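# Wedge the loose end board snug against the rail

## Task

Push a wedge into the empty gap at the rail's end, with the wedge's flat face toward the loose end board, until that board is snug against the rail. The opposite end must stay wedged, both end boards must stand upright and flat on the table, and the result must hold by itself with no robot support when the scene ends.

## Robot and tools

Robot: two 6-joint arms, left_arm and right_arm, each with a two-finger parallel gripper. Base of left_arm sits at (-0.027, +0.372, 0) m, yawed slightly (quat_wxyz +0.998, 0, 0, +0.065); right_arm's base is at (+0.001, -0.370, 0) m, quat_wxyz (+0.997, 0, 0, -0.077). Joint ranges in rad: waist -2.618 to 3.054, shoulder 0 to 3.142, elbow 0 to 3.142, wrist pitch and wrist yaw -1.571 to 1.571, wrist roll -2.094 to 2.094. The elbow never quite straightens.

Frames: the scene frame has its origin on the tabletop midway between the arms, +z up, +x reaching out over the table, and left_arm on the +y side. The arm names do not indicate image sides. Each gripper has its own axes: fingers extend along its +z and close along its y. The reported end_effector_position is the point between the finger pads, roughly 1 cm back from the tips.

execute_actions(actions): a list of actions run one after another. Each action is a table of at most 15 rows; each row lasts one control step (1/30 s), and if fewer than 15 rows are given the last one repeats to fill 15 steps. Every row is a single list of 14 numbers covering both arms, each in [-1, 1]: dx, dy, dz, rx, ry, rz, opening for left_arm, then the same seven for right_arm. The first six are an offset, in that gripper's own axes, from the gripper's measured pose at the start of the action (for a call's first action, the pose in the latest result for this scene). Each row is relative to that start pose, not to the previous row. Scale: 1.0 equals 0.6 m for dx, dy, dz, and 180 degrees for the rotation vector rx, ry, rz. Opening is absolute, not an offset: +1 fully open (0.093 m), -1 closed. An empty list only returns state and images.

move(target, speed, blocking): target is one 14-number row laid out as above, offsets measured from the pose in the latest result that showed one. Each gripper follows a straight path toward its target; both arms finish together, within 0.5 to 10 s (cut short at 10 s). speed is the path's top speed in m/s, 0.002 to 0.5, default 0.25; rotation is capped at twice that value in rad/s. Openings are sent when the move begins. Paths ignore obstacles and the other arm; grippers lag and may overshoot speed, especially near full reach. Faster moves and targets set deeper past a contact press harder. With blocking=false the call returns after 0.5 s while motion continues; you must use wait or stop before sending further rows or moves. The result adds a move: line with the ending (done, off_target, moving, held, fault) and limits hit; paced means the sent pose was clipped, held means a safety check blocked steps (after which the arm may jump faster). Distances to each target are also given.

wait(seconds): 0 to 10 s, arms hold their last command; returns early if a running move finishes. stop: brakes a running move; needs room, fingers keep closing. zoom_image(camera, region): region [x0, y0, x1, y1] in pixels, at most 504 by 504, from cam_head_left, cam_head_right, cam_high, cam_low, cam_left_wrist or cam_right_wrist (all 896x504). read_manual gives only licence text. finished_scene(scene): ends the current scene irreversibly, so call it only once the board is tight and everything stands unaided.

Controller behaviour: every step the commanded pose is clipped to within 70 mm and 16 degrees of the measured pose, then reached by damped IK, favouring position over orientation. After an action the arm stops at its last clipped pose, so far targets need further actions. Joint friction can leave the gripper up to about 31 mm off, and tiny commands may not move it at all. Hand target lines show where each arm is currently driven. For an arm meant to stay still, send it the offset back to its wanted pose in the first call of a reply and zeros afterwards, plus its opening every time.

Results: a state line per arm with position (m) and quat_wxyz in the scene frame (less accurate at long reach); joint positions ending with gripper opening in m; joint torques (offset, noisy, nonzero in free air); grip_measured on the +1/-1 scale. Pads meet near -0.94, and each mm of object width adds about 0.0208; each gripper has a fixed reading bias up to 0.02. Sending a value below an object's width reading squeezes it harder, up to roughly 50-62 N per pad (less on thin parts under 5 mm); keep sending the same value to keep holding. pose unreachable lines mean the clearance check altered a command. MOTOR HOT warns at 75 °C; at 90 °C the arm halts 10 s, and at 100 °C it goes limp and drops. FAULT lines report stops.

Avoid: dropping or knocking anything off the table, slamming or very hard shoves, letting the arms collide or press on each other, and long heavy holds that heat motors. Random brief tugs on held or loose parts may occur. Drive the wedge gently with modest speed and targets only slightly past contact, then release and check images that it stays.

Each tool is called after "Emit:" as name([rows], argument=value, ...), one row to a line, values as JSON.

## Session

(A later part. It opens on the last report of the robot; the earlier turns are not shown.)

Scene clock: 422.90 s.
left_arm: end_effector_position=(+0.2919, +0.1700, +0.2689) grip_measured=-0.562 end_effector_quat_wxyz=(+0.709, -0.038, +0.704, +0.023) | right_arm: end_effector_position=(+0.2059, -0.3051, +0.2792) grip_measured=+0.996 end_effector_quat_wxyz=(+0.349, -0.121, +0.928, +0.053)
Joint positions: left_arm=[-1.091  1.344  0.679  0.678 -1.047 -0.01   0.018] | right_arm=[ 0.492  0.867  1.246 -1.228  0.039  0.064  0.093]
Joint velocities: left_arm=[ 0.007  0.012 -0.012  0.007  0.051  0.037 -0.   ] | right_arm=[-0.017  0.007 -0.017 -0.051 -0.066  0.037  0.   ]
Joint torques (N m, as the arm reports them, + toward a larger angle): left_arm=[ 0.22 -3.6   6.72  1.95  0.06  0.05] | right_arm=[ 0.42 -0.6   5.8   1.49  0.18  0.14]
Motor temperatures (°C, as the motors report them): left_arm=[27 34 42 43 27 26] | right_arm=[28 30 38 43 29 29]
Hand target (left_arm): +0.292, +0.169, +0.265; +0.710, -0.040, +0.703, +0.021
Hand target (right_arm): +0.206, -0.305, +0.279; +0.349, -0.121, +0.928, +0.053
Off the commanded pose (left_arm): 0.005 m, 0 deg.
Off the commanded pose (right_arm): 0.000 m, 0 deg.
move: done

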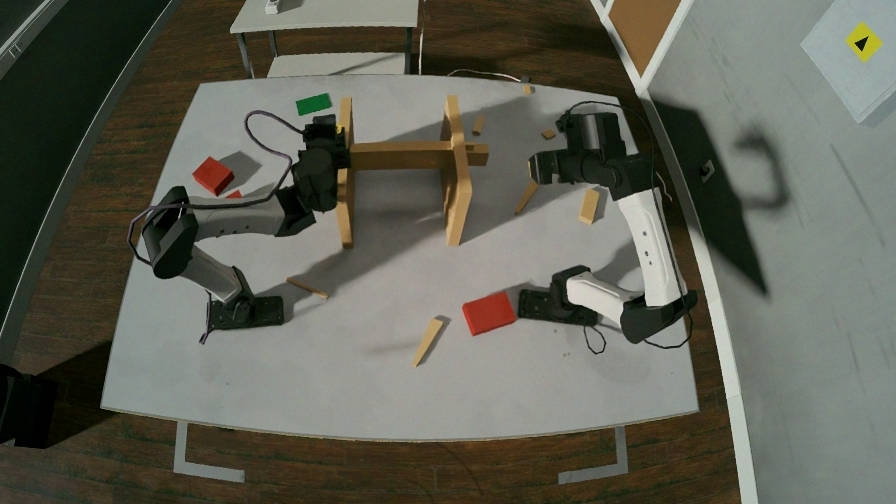

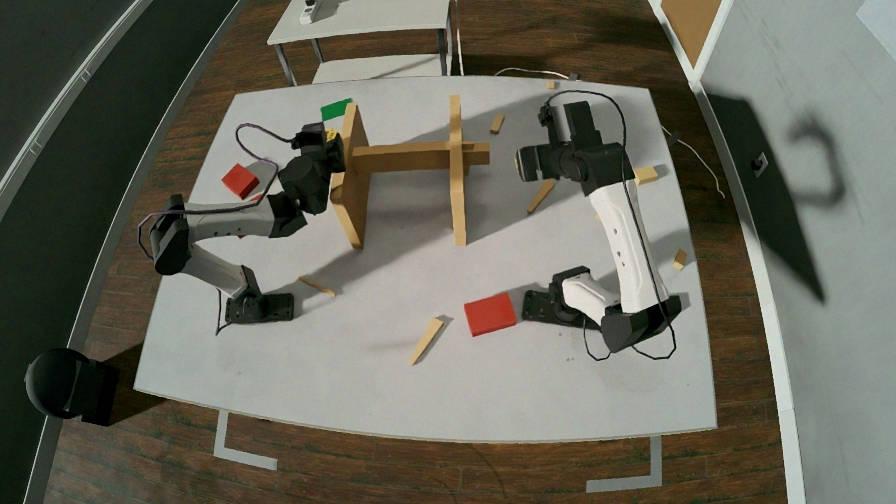

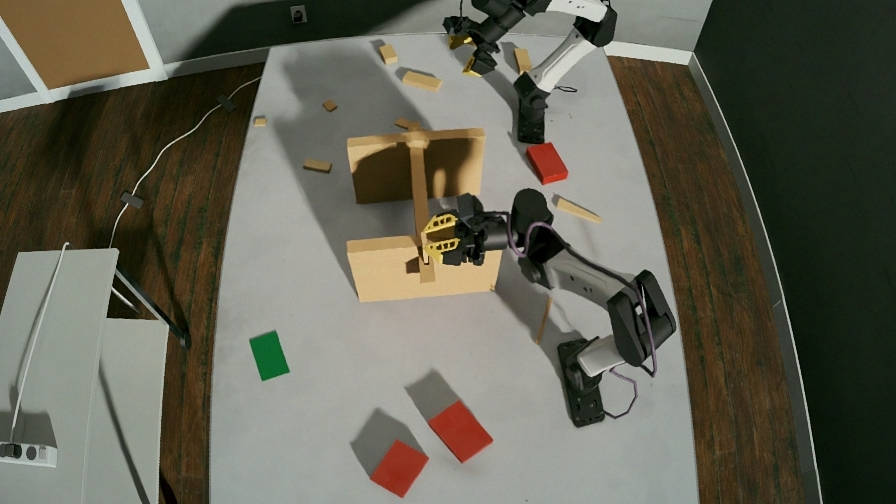

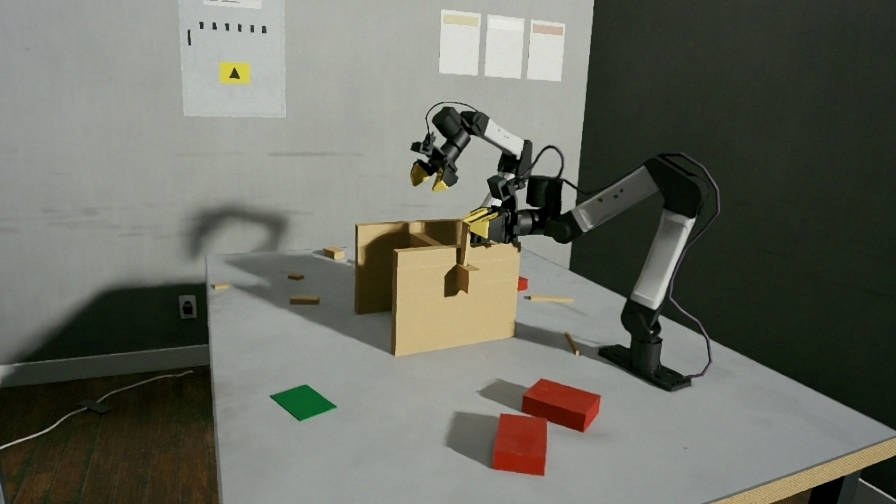

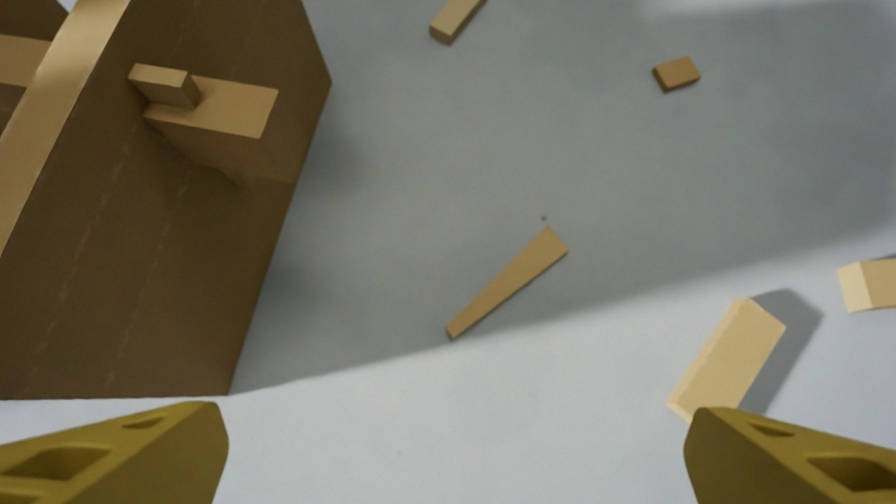

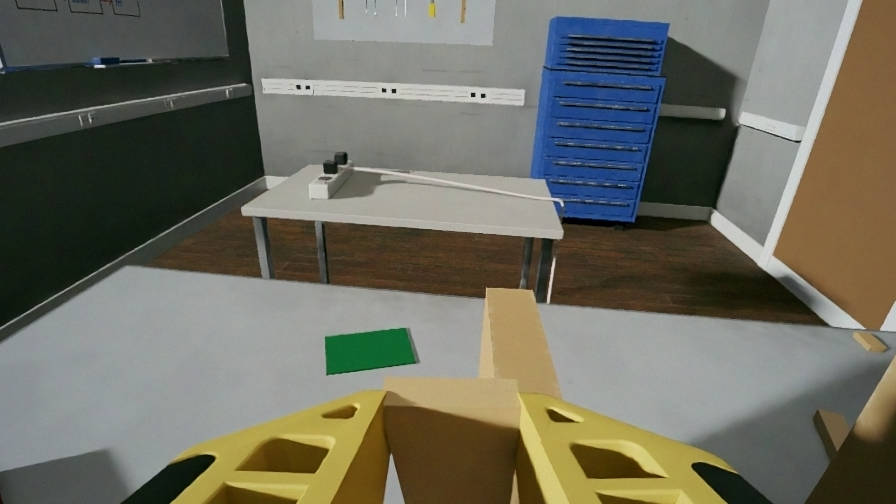

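Emit:
move(target=[0.022, -0.002, 0.001, 0, 0, 0, -0.58, 0, 0, 0, 0, 0, 0, 1], speed=0.012)

Emit:
zoom_image(camera="cam_low", region=[420, 190, 540, 310])

Emit:
zoom_image(camera="cam_high", region=[390, 200, 480, 300])

Scene clock: 436.77 s.
left_arm: end_effector_position=(+0.2924, +0.1693, +0.2607) grip_measured=-0.562 end_effector_quat_wxyz=(+0.708, -0.036, +0.705, +0.025) | right_arm: end_effector_position=(+0.2059, -0.3051, +0.2792) grip_measured=+0.996 end_effector_quat_wxyz=(+0.349, -0.121, +0.928, +0.053)
Joint positions: left_arm=[-1.091  1.363  0.661  0.71  -1.047 -0.01   0.018] | right_arm=[ 0.492  0.867  1.246 -1.228  0.039  0.064  0.093]
Joint velocities: left_arm=[-0.017  0.017 -0.007 -0.022  0.066  0.007 -0.   ] | right_arm=[ 0.012 -0.002  0.002 -0.022 -0.007  0.007  0.001]
Joint torques (N m, as the arm reports them, + toward a larger angle): left_arm=[ 0.08 -3.57  6.52  1.92  0.04  0.06] | right_arm=[ 0.4  -0.61  5.82  1.49  0.18  0.14]
Motor temperatures (°C, as the motors report them): left_arm=[27 34 42 43 27 26] | right_arm=[28 30 38 43 29 29]
Hand target (left_arm): +0.293, +0.169, +0.256; +0.709, -0.038, +0.704, +0.023
Hand target (right_arm): +0.206, -0.305, +0.279; +0.349, -0.121, +0.928, +0.053
Off the commanded pose (left_arm): 0.005 m, 0 deg.
Off the commanded pose (right_arm): 0.000 m, 0 deg.
move: done

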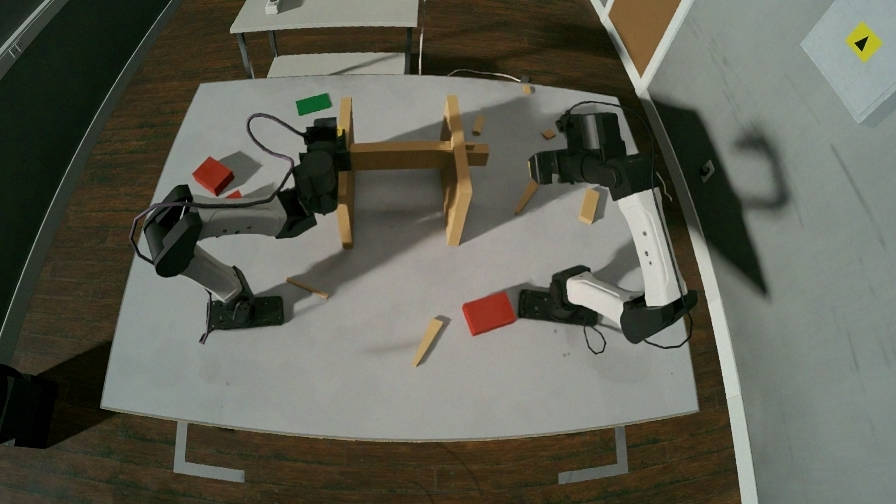

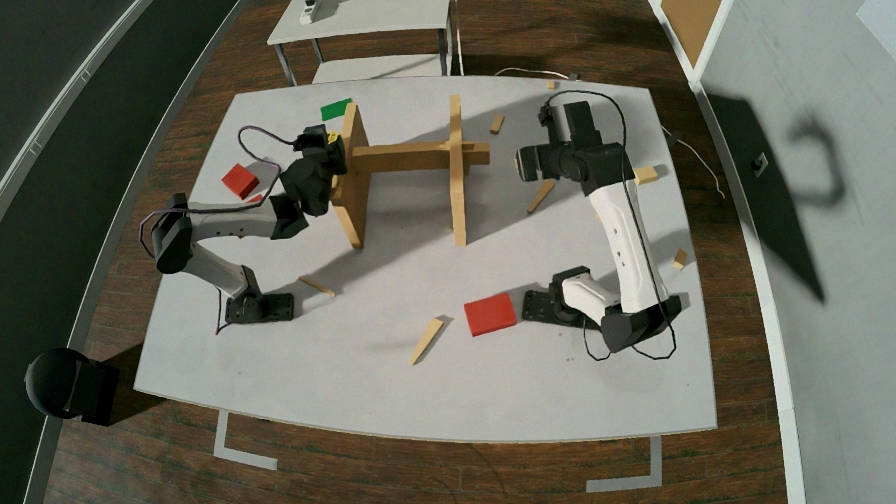

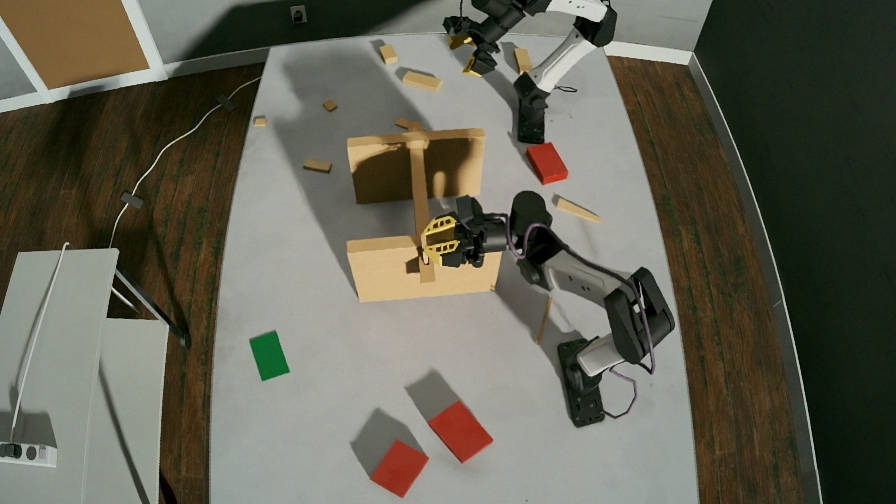

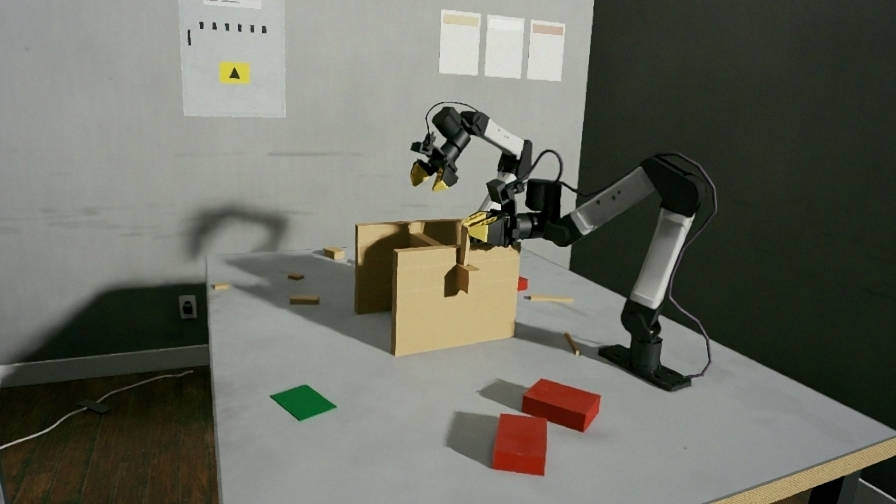

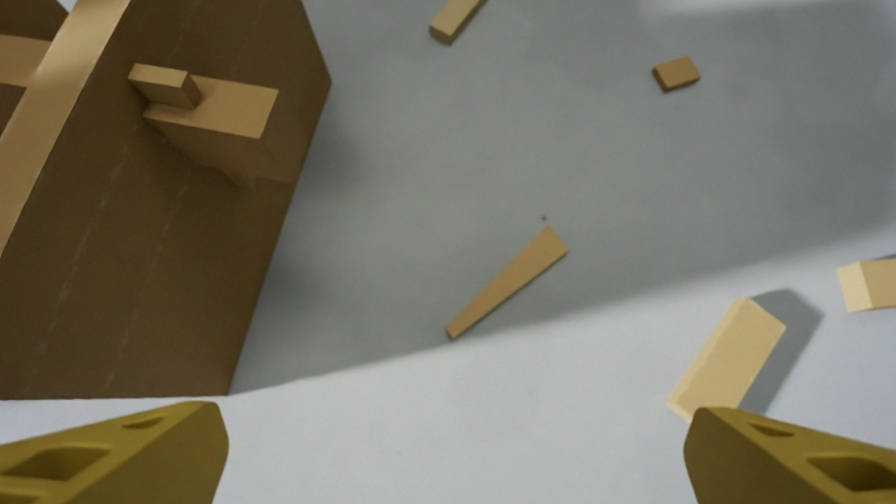

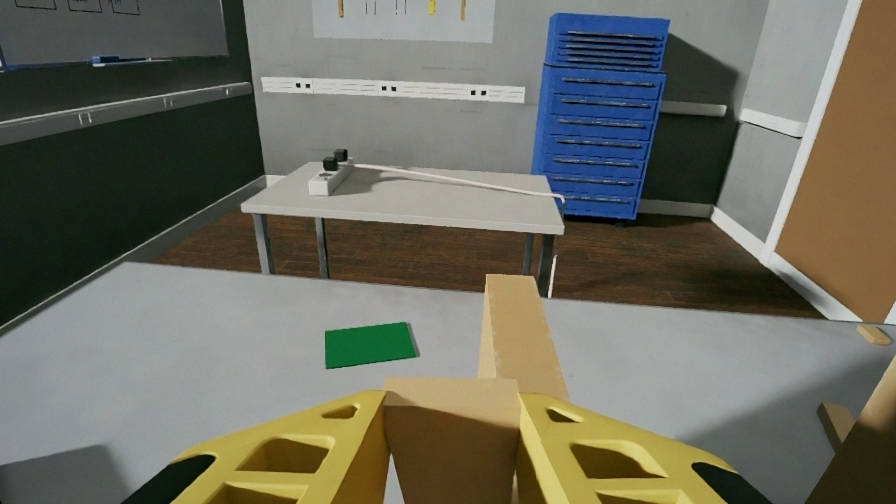

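Region (420, 190, 540, 310) of cam_low's 896x504 image, scaled by 4.200, with more detail than that image has.

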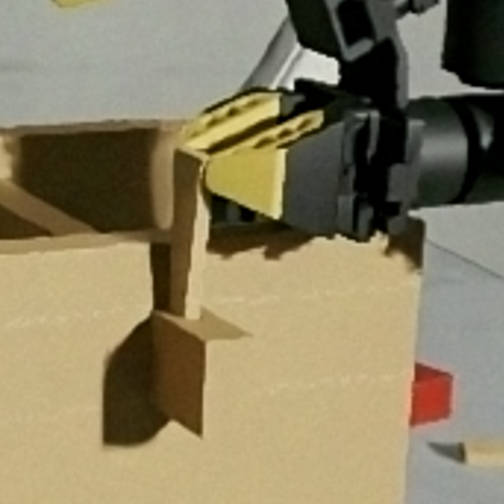

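Region (390, 200, 480, 300) of cam_high's 896x504 image, scaled by 5.040, with more detail than that image has; it fills the left 454 columns of this view, and the rest is white.

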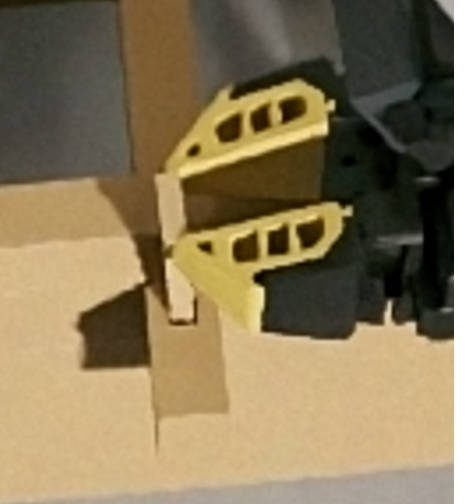

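Emit:
execute_actions([
  [[0,0,0,0,0,0,-0.50,0,0,0,0,0,0,1],[0,0,0,0,0,0,-0.48,0,0,0,0,0,0,1],[0,0,0,0,0,0,-0.46,0,0,0,0,0,0,1],[0,0,0,0,0,0,-0.45,0,0,0,0,0,0,1],[0,0,0,0,0,0,-0.44,0,0,0,0,0,0,1],[0,0,0,0,0,0,-0.43,0,0,0,0,0,0,1],[0,0,0,0,0,0,-0.42,0,0,0,0,0,0,1],[0,0,0,0,0,0,-0.41,0,0,0,0,0,0,1],[0,0,0,0,0,0,-0.40,0,0,0,0,0,0,1],[0,0,0,0,0,0,-0.39,0,0,0,0,0,0,1],[0,0,0,0,0,0,-0.38,0,0,0,0,0,0,1],[0,0,0,0,0,0,-0.37,0,0,0,0,0,0,1],[0,0,0,0,0,0,-0.36,0,0,0,0,0,0,1],[0,0,0,0,0,0,-0.35,0,0,0,0,0,0,1],[0,0,0,0,0,0,-0.34,0,0,0,0,0,0,1]],
  [[0,0,0,0,0,0,-0.1,0,0,0,0,0,0,1]],
])

Emit:
zoom_image(camera="cam_low", region=[420, 190, 540, 310])

Emit:
zoom_image(camera="cam_high", region=[390, 200, 480, 300])

Scene clock: 444.47 s.
left_arm: end_effector_position=(+0.2924, +0.1693, +0.2605) grip_measured=-0.102 end_effector_quat_wxyz=(+0.708, -0.036, +0.705, +0.025) | right_arm: end_effector_position=(+0.2059, -0.3051, +0.2792) grip_measured=+0.996 end_effector_quat_wxyz=(+0.349, -0.121, +0.928, +0.053)
Joint positions: left_arm=[-1.091  1.364  0.661  0.711 -1.047 -0.01   0.04 ] | right_arm=[ 0.492  0.867  1.246 -1.228  0.039  0.064  0.093]
Joint velocities: left_arm=[ 0.002 -0.002  0.012 -0.022  0.007 -0.037  0.   ] | right_arm=[ 0.002  0.002 -0.012  0.007  0.022 -0.081  0.001]
Joint torques (N m, as the arm reports them, + toward a larger angle): left_arm=[ 0.14 -4.75  7.42  1.68  0.03  0.08] | right_arm=[ 0.41 -0.61  5.82  1.49  0.18  0.14]
Motor temperatures (°C, as the motors report them): left_arm=[27 34 42 43 27 26] | right_arm=[28 30 38 44 29 29]
Hand target (left_arm): +0.292, +0.169, +0.261; +0.708, -0.036, +0.705, +0.025
Hand target (right_arm): +0.206, -0.305, +0.279; +0.349, -0.121, +0.928, +0.053
Off the commanded pose (left_arm): 0.000 m, 0 deg.
Off the commanded pose (right_arm): 0.000 m, 0 deg.

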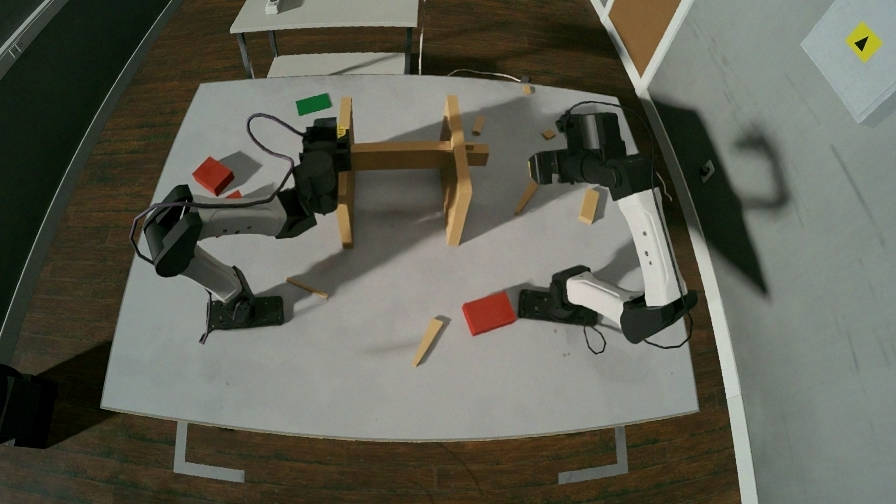

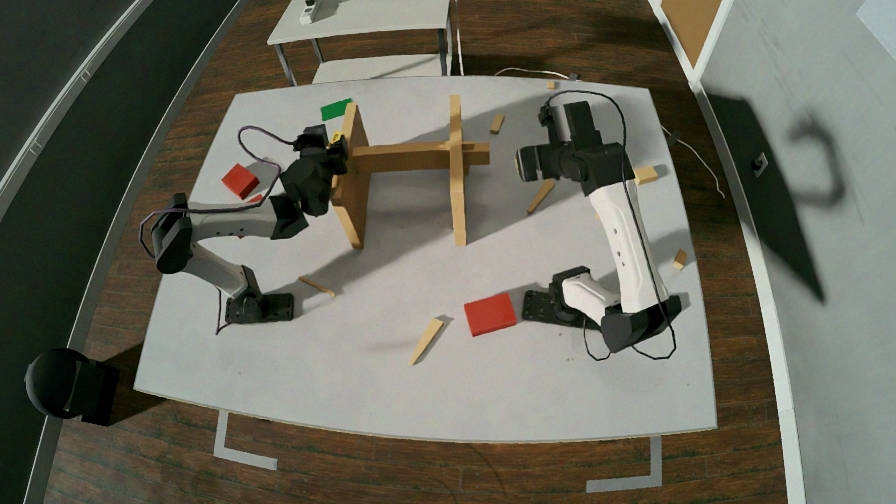

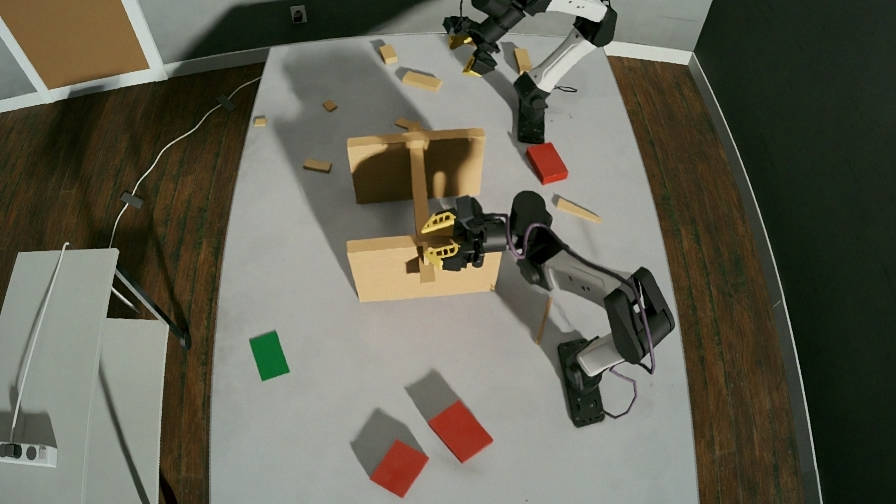

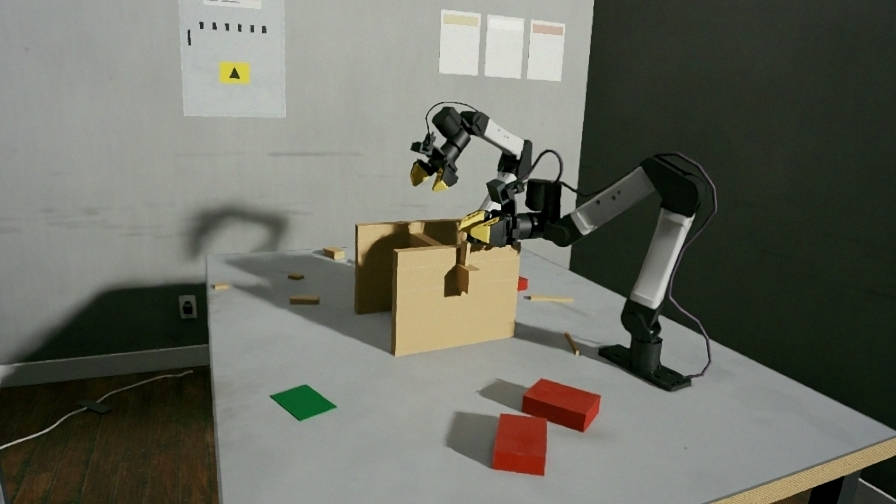

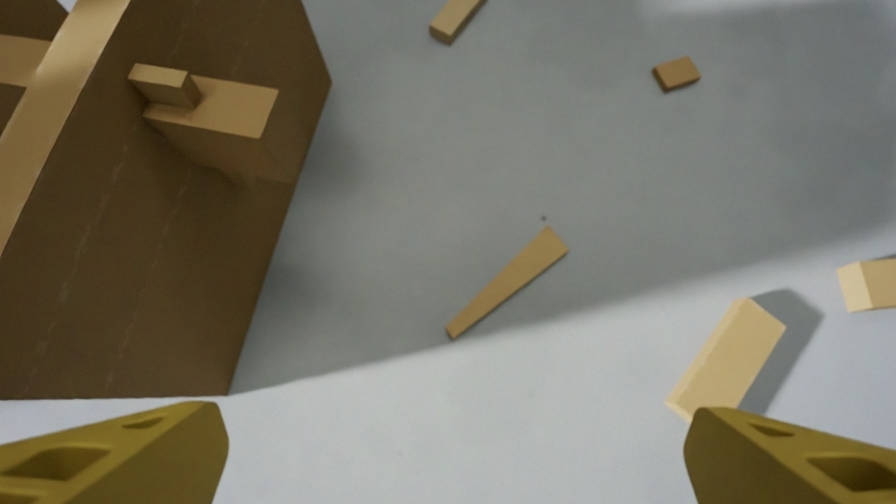

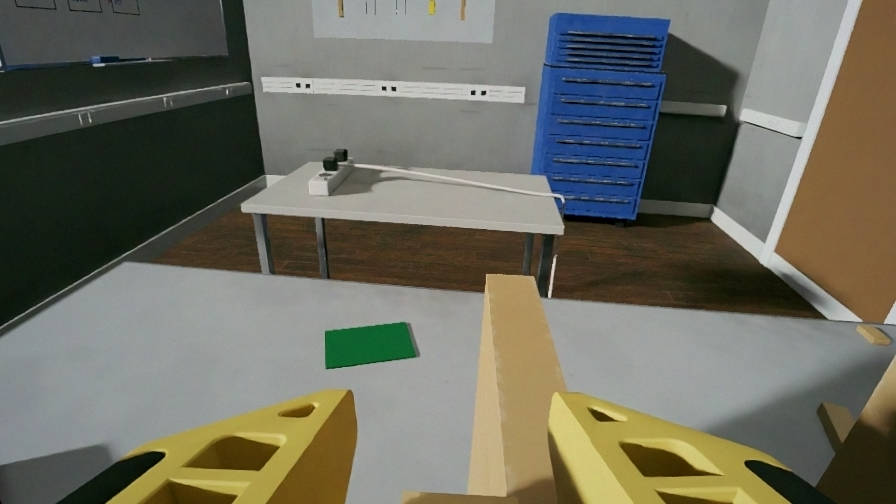

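Region (420, 190, 540, 310) of cam_low's 896x504 image, scaled by 4.200, with more detail than that image has.

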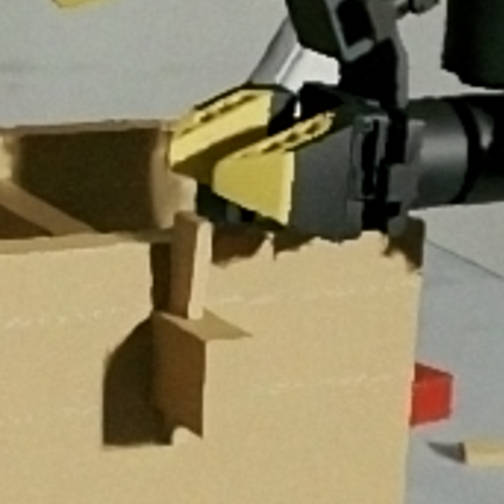

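Region (390, 200, 480, 300) of cam_high's 896x504 image, scaled by 5.040, with more detail than that image has; it fills the left 454 columns of this view, and the rest is white.

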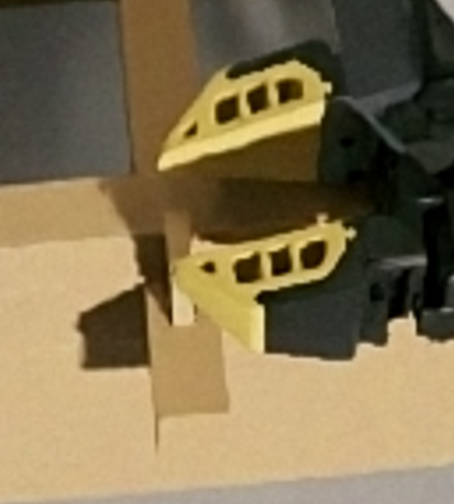

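Emit:
move(target=[-0.052, -0.0567, 0.0133, 0, 0.317, 0, 0.2, 0, 0, 0, 0, 0, 0, 1], speed=0.2)

Scene clock: 567.67 s.
left_arm: end_effector_position=(+0.2965, +0.1370, +0.2928) grip_measured=+0.198 end_effector_quat_wxyz=(+0.280, -0.039, +0.959, -0.001) | right_arm: end_effector_position=(+0.2059, -0.3051, +0.2792) grip_measured=+0.996 end_effector_quat_wxyz=(+0.349, -0.121, +0.928, +0.053)
Joint positions: left_arm=[-0.927  1.845  2.169 -1.49  -0.409 -0.791  0.055] | right_arm=[ 0.492  0.867  1.246 -1.228  0.039  0.064  0.093]
Joint velocities: left_arm=[-0.017 -0.027 -0.012 -0.037  0.037 -0.037  0.001] | right_arm=[-0.017 -0.007  0.007  0.007 -0.037 -0.007  0.   ]
Joint torques (N m, as the arm reports them, + toward a larger angle): left_arm=[ 1.06 -7.25  8.2   1.07 -0.2   0.01] | right_arm=[ 0.42 -0.61  5.82  1.48  0.18  0.14]
Motor temperatures (°C, as the motors report them): left_arm=[26 36 44 43 27 26] | right_arm=[28 30 39 45 29 29]
Hand target (left_arm): +0.300, +0.139, +0.294; +0.279, -0.048, +0.959, -0.003
Hand target (right_arm): +0.206, -0.305, +0.279; +0.349, -0.121, +0.928, +0.053
Off the commanded pose (left_arm): 0.007 m, 1 deg.
Off the commanded pose (right_arm): 0.000 m, 0 deg.
move: done

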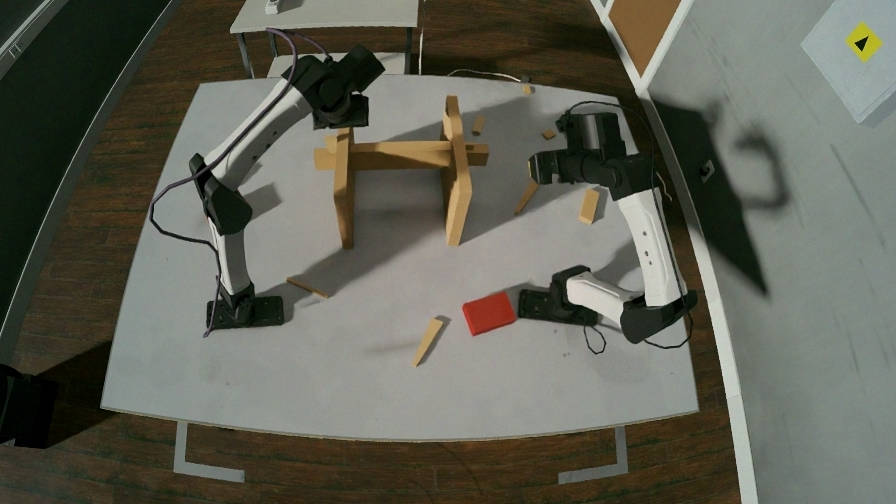

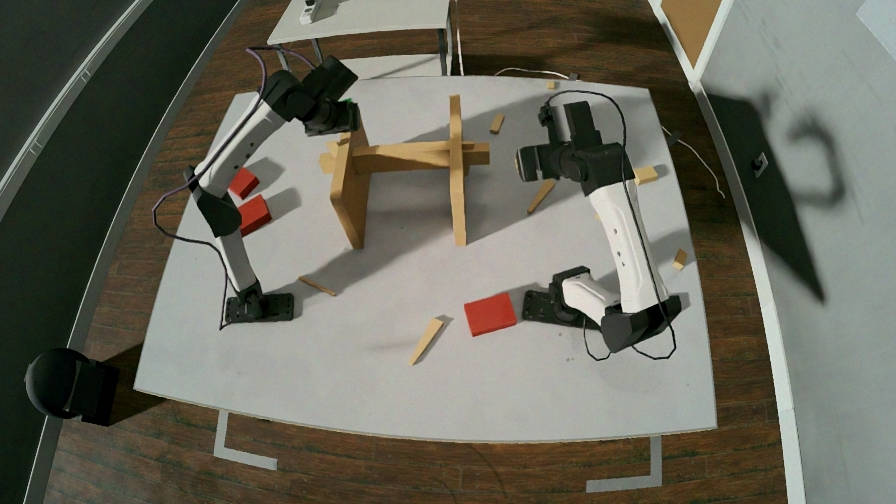

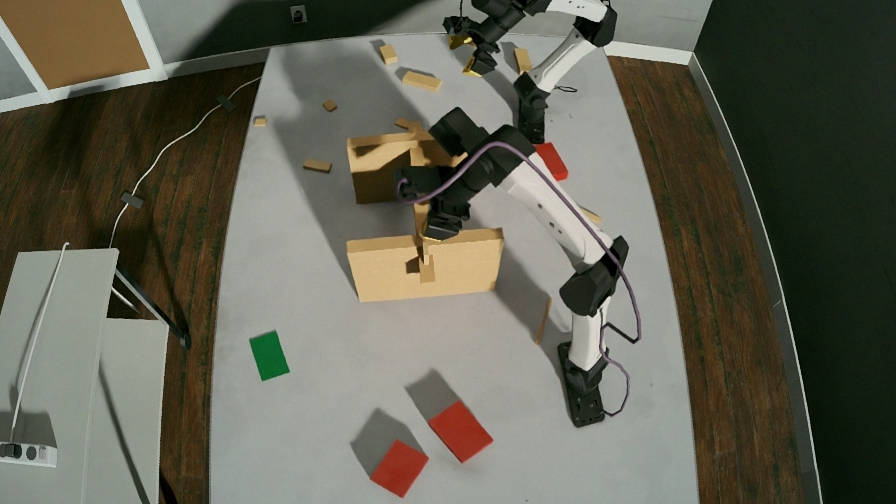

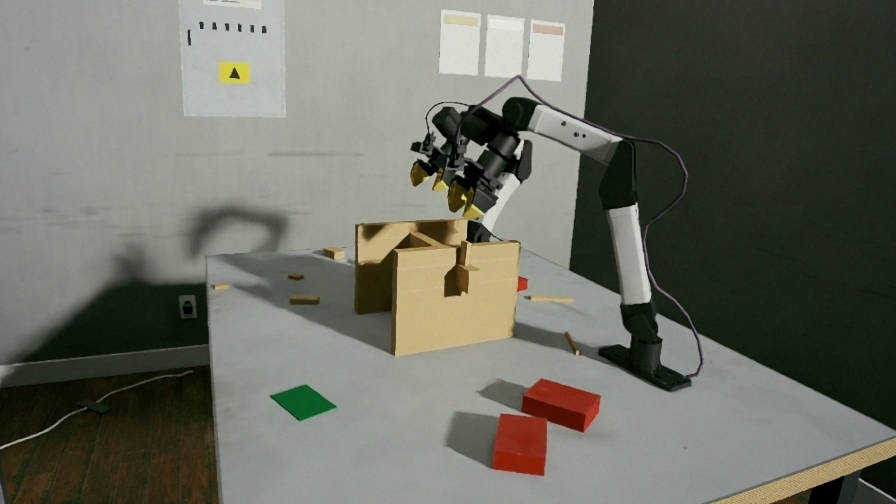

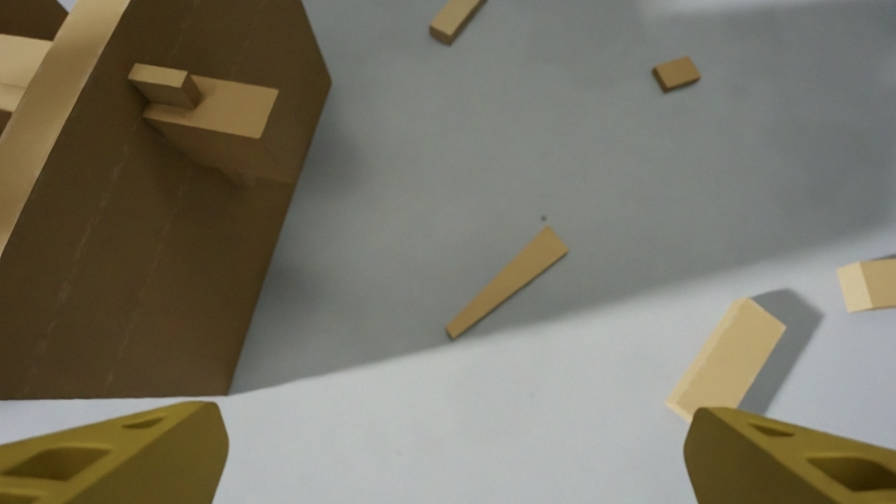

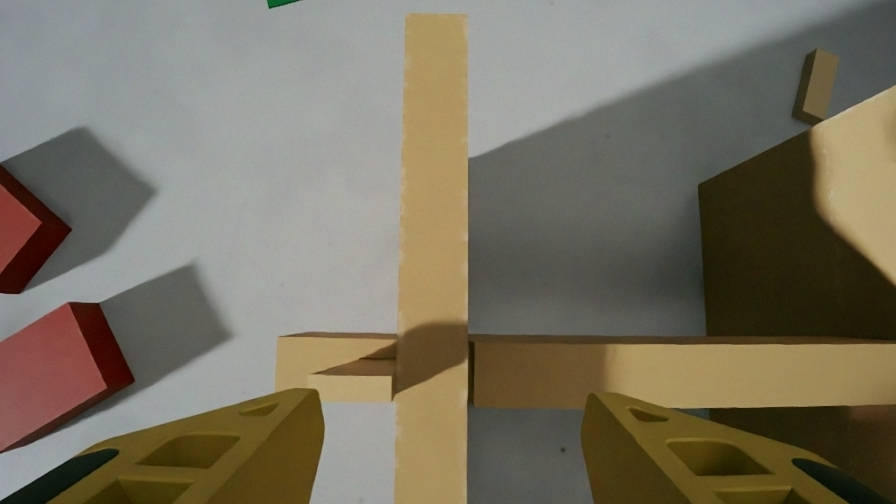

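Emit:
move(target=[0.01875, 0.0003, 0.0572, 0, 0, 0, 0.2, 0, 0, 0, 0, 0, 0, 1], speed=0.04)

Emit:
zoom_image(camera="cam_low", region=[420, 190, 540, 310])

Emit:
zoom_image(camera="cam_high", region=[390, 200, 480, 300])

Scene clock: 607.80 s.
left_arm: end_effector_position=(+0.3039, +0.1331, +0.2505) grip_measured=+0.198 end_effector_quat_wxyz=(+0.270, -0.034, +0.962, +0.009) | right_arm: end_effector_position=(+0.2059, -0.3051, +0.2792) grip_measured=+0.996 end_effector_quat_wxyz=(+0.349, -0.121, +0.928, +0.053)
Joint positions: left_arm=[-0.919  1.816  1.955 -1.33  -0.404 -0.779  0.055] | right_arm=[ 0.492  0.867  1.246 -1.228  0.039  0.064  0.093]
Joint velocities: left_arm=[-0.027 -0.017 -0.002 -0.007  0.022  0.022  0.002] | right_arm=[ 0.002 -0.002 -0.007 -0.007 -0.051 -0.007  0.001]
Joint torques (N m, as the arm reports them, + toward a larger angle): left_arm=[  1.01 -10.36   5.86   1.3   -0.2    0.17] | right_arm=[ 0.4  -0.61  5.82  1.49  0.18  0.15]
Motor temperatures (°C, as the motors report them): left_arm=[27 40 45 40 27 26] | right_arm=[28 29 39 46 29 29]
Hand target (left_arm): +0.306, +0.137, +0.258; +0.280, -0.039, +0.959, -0.001
Hand target (right_arm): +0.206, -0.305, +0.279; +0.349, -0.121, +0.928, +0.053
Off the commanded pose (left_arm): 0.008 m, 2 deg.
Off the commanded pose (right_arm): 0.000 m, 0 deg.
move: done

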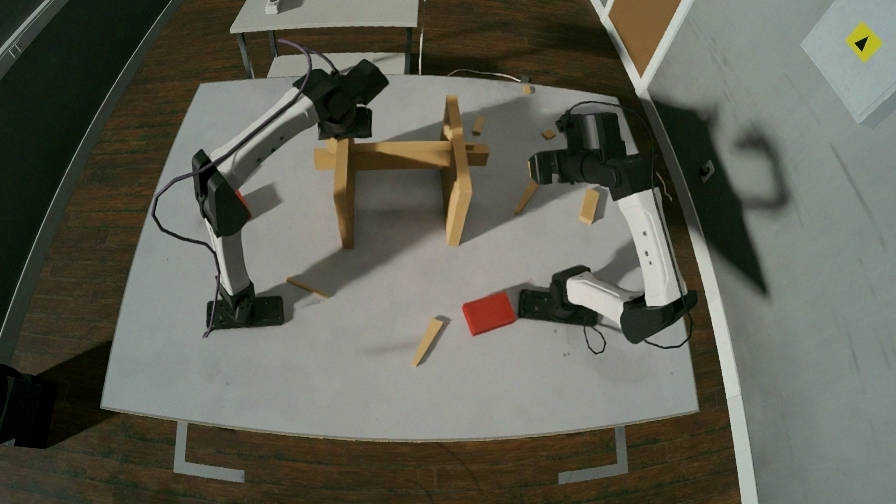

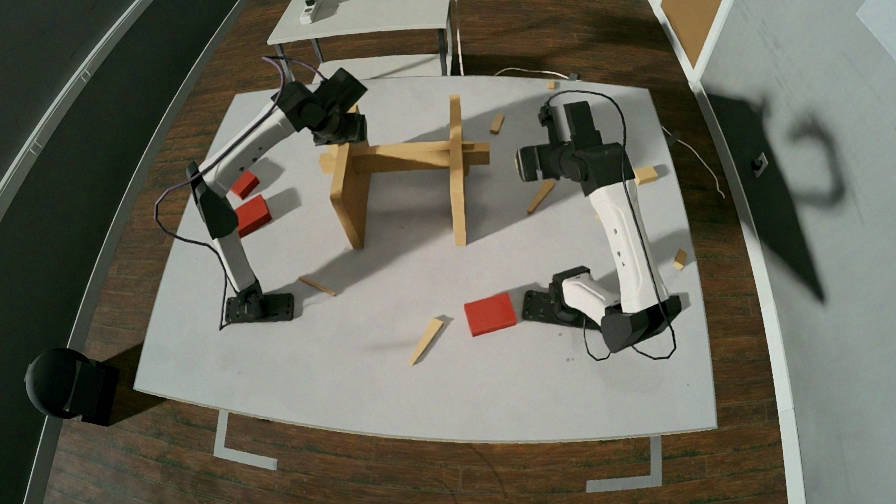

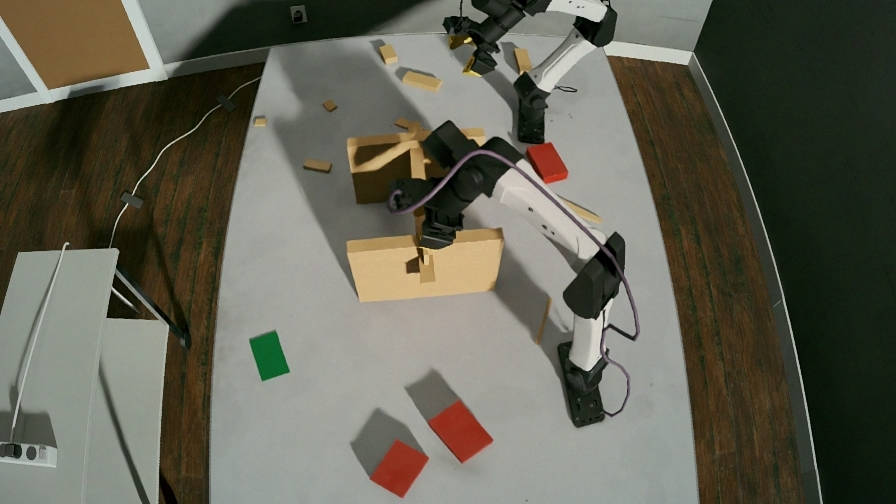

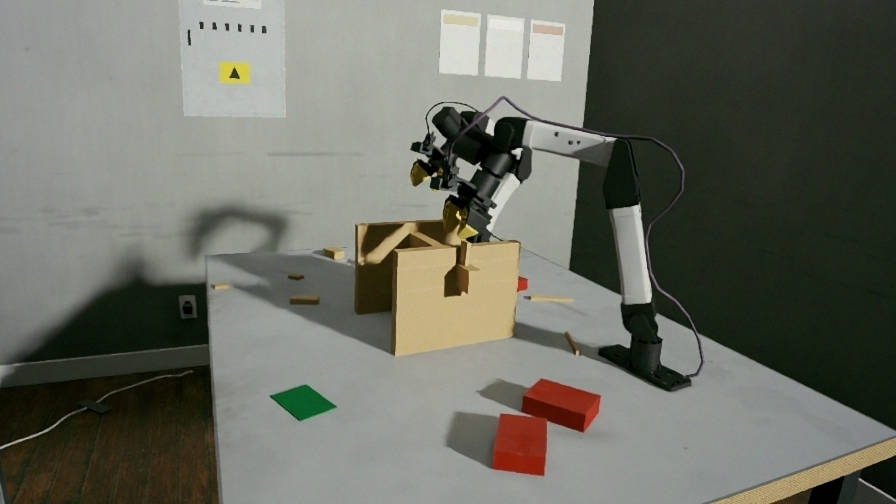

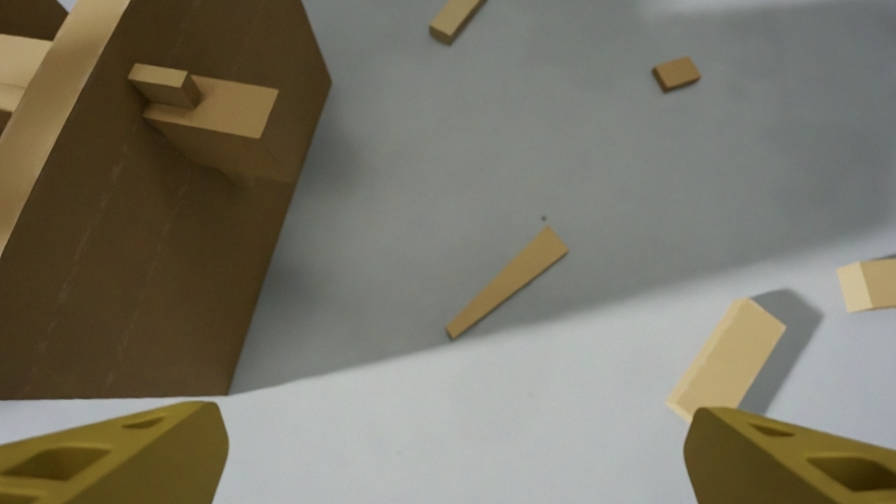

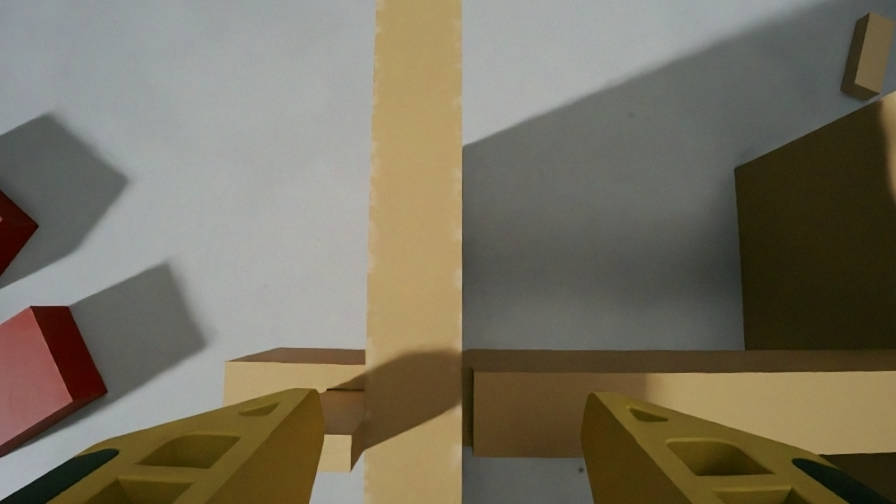

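Region (420, 190, 540, 310) of cam_low's 896x504 image, scaled by 4.200, with more detail than that image has.

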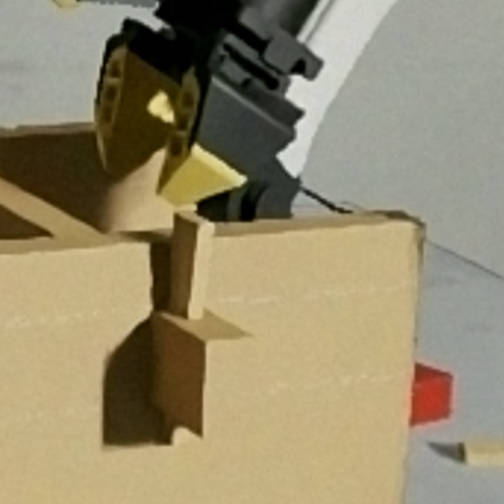

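Region (390, 200, 480, 300) of cam_high's 896x504 image, scaled by 5.040, with more detail than that image has; it fills the left 454 columns of this view, and the rest is white.

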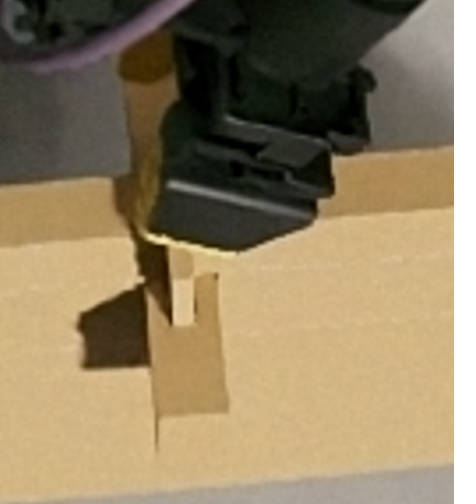

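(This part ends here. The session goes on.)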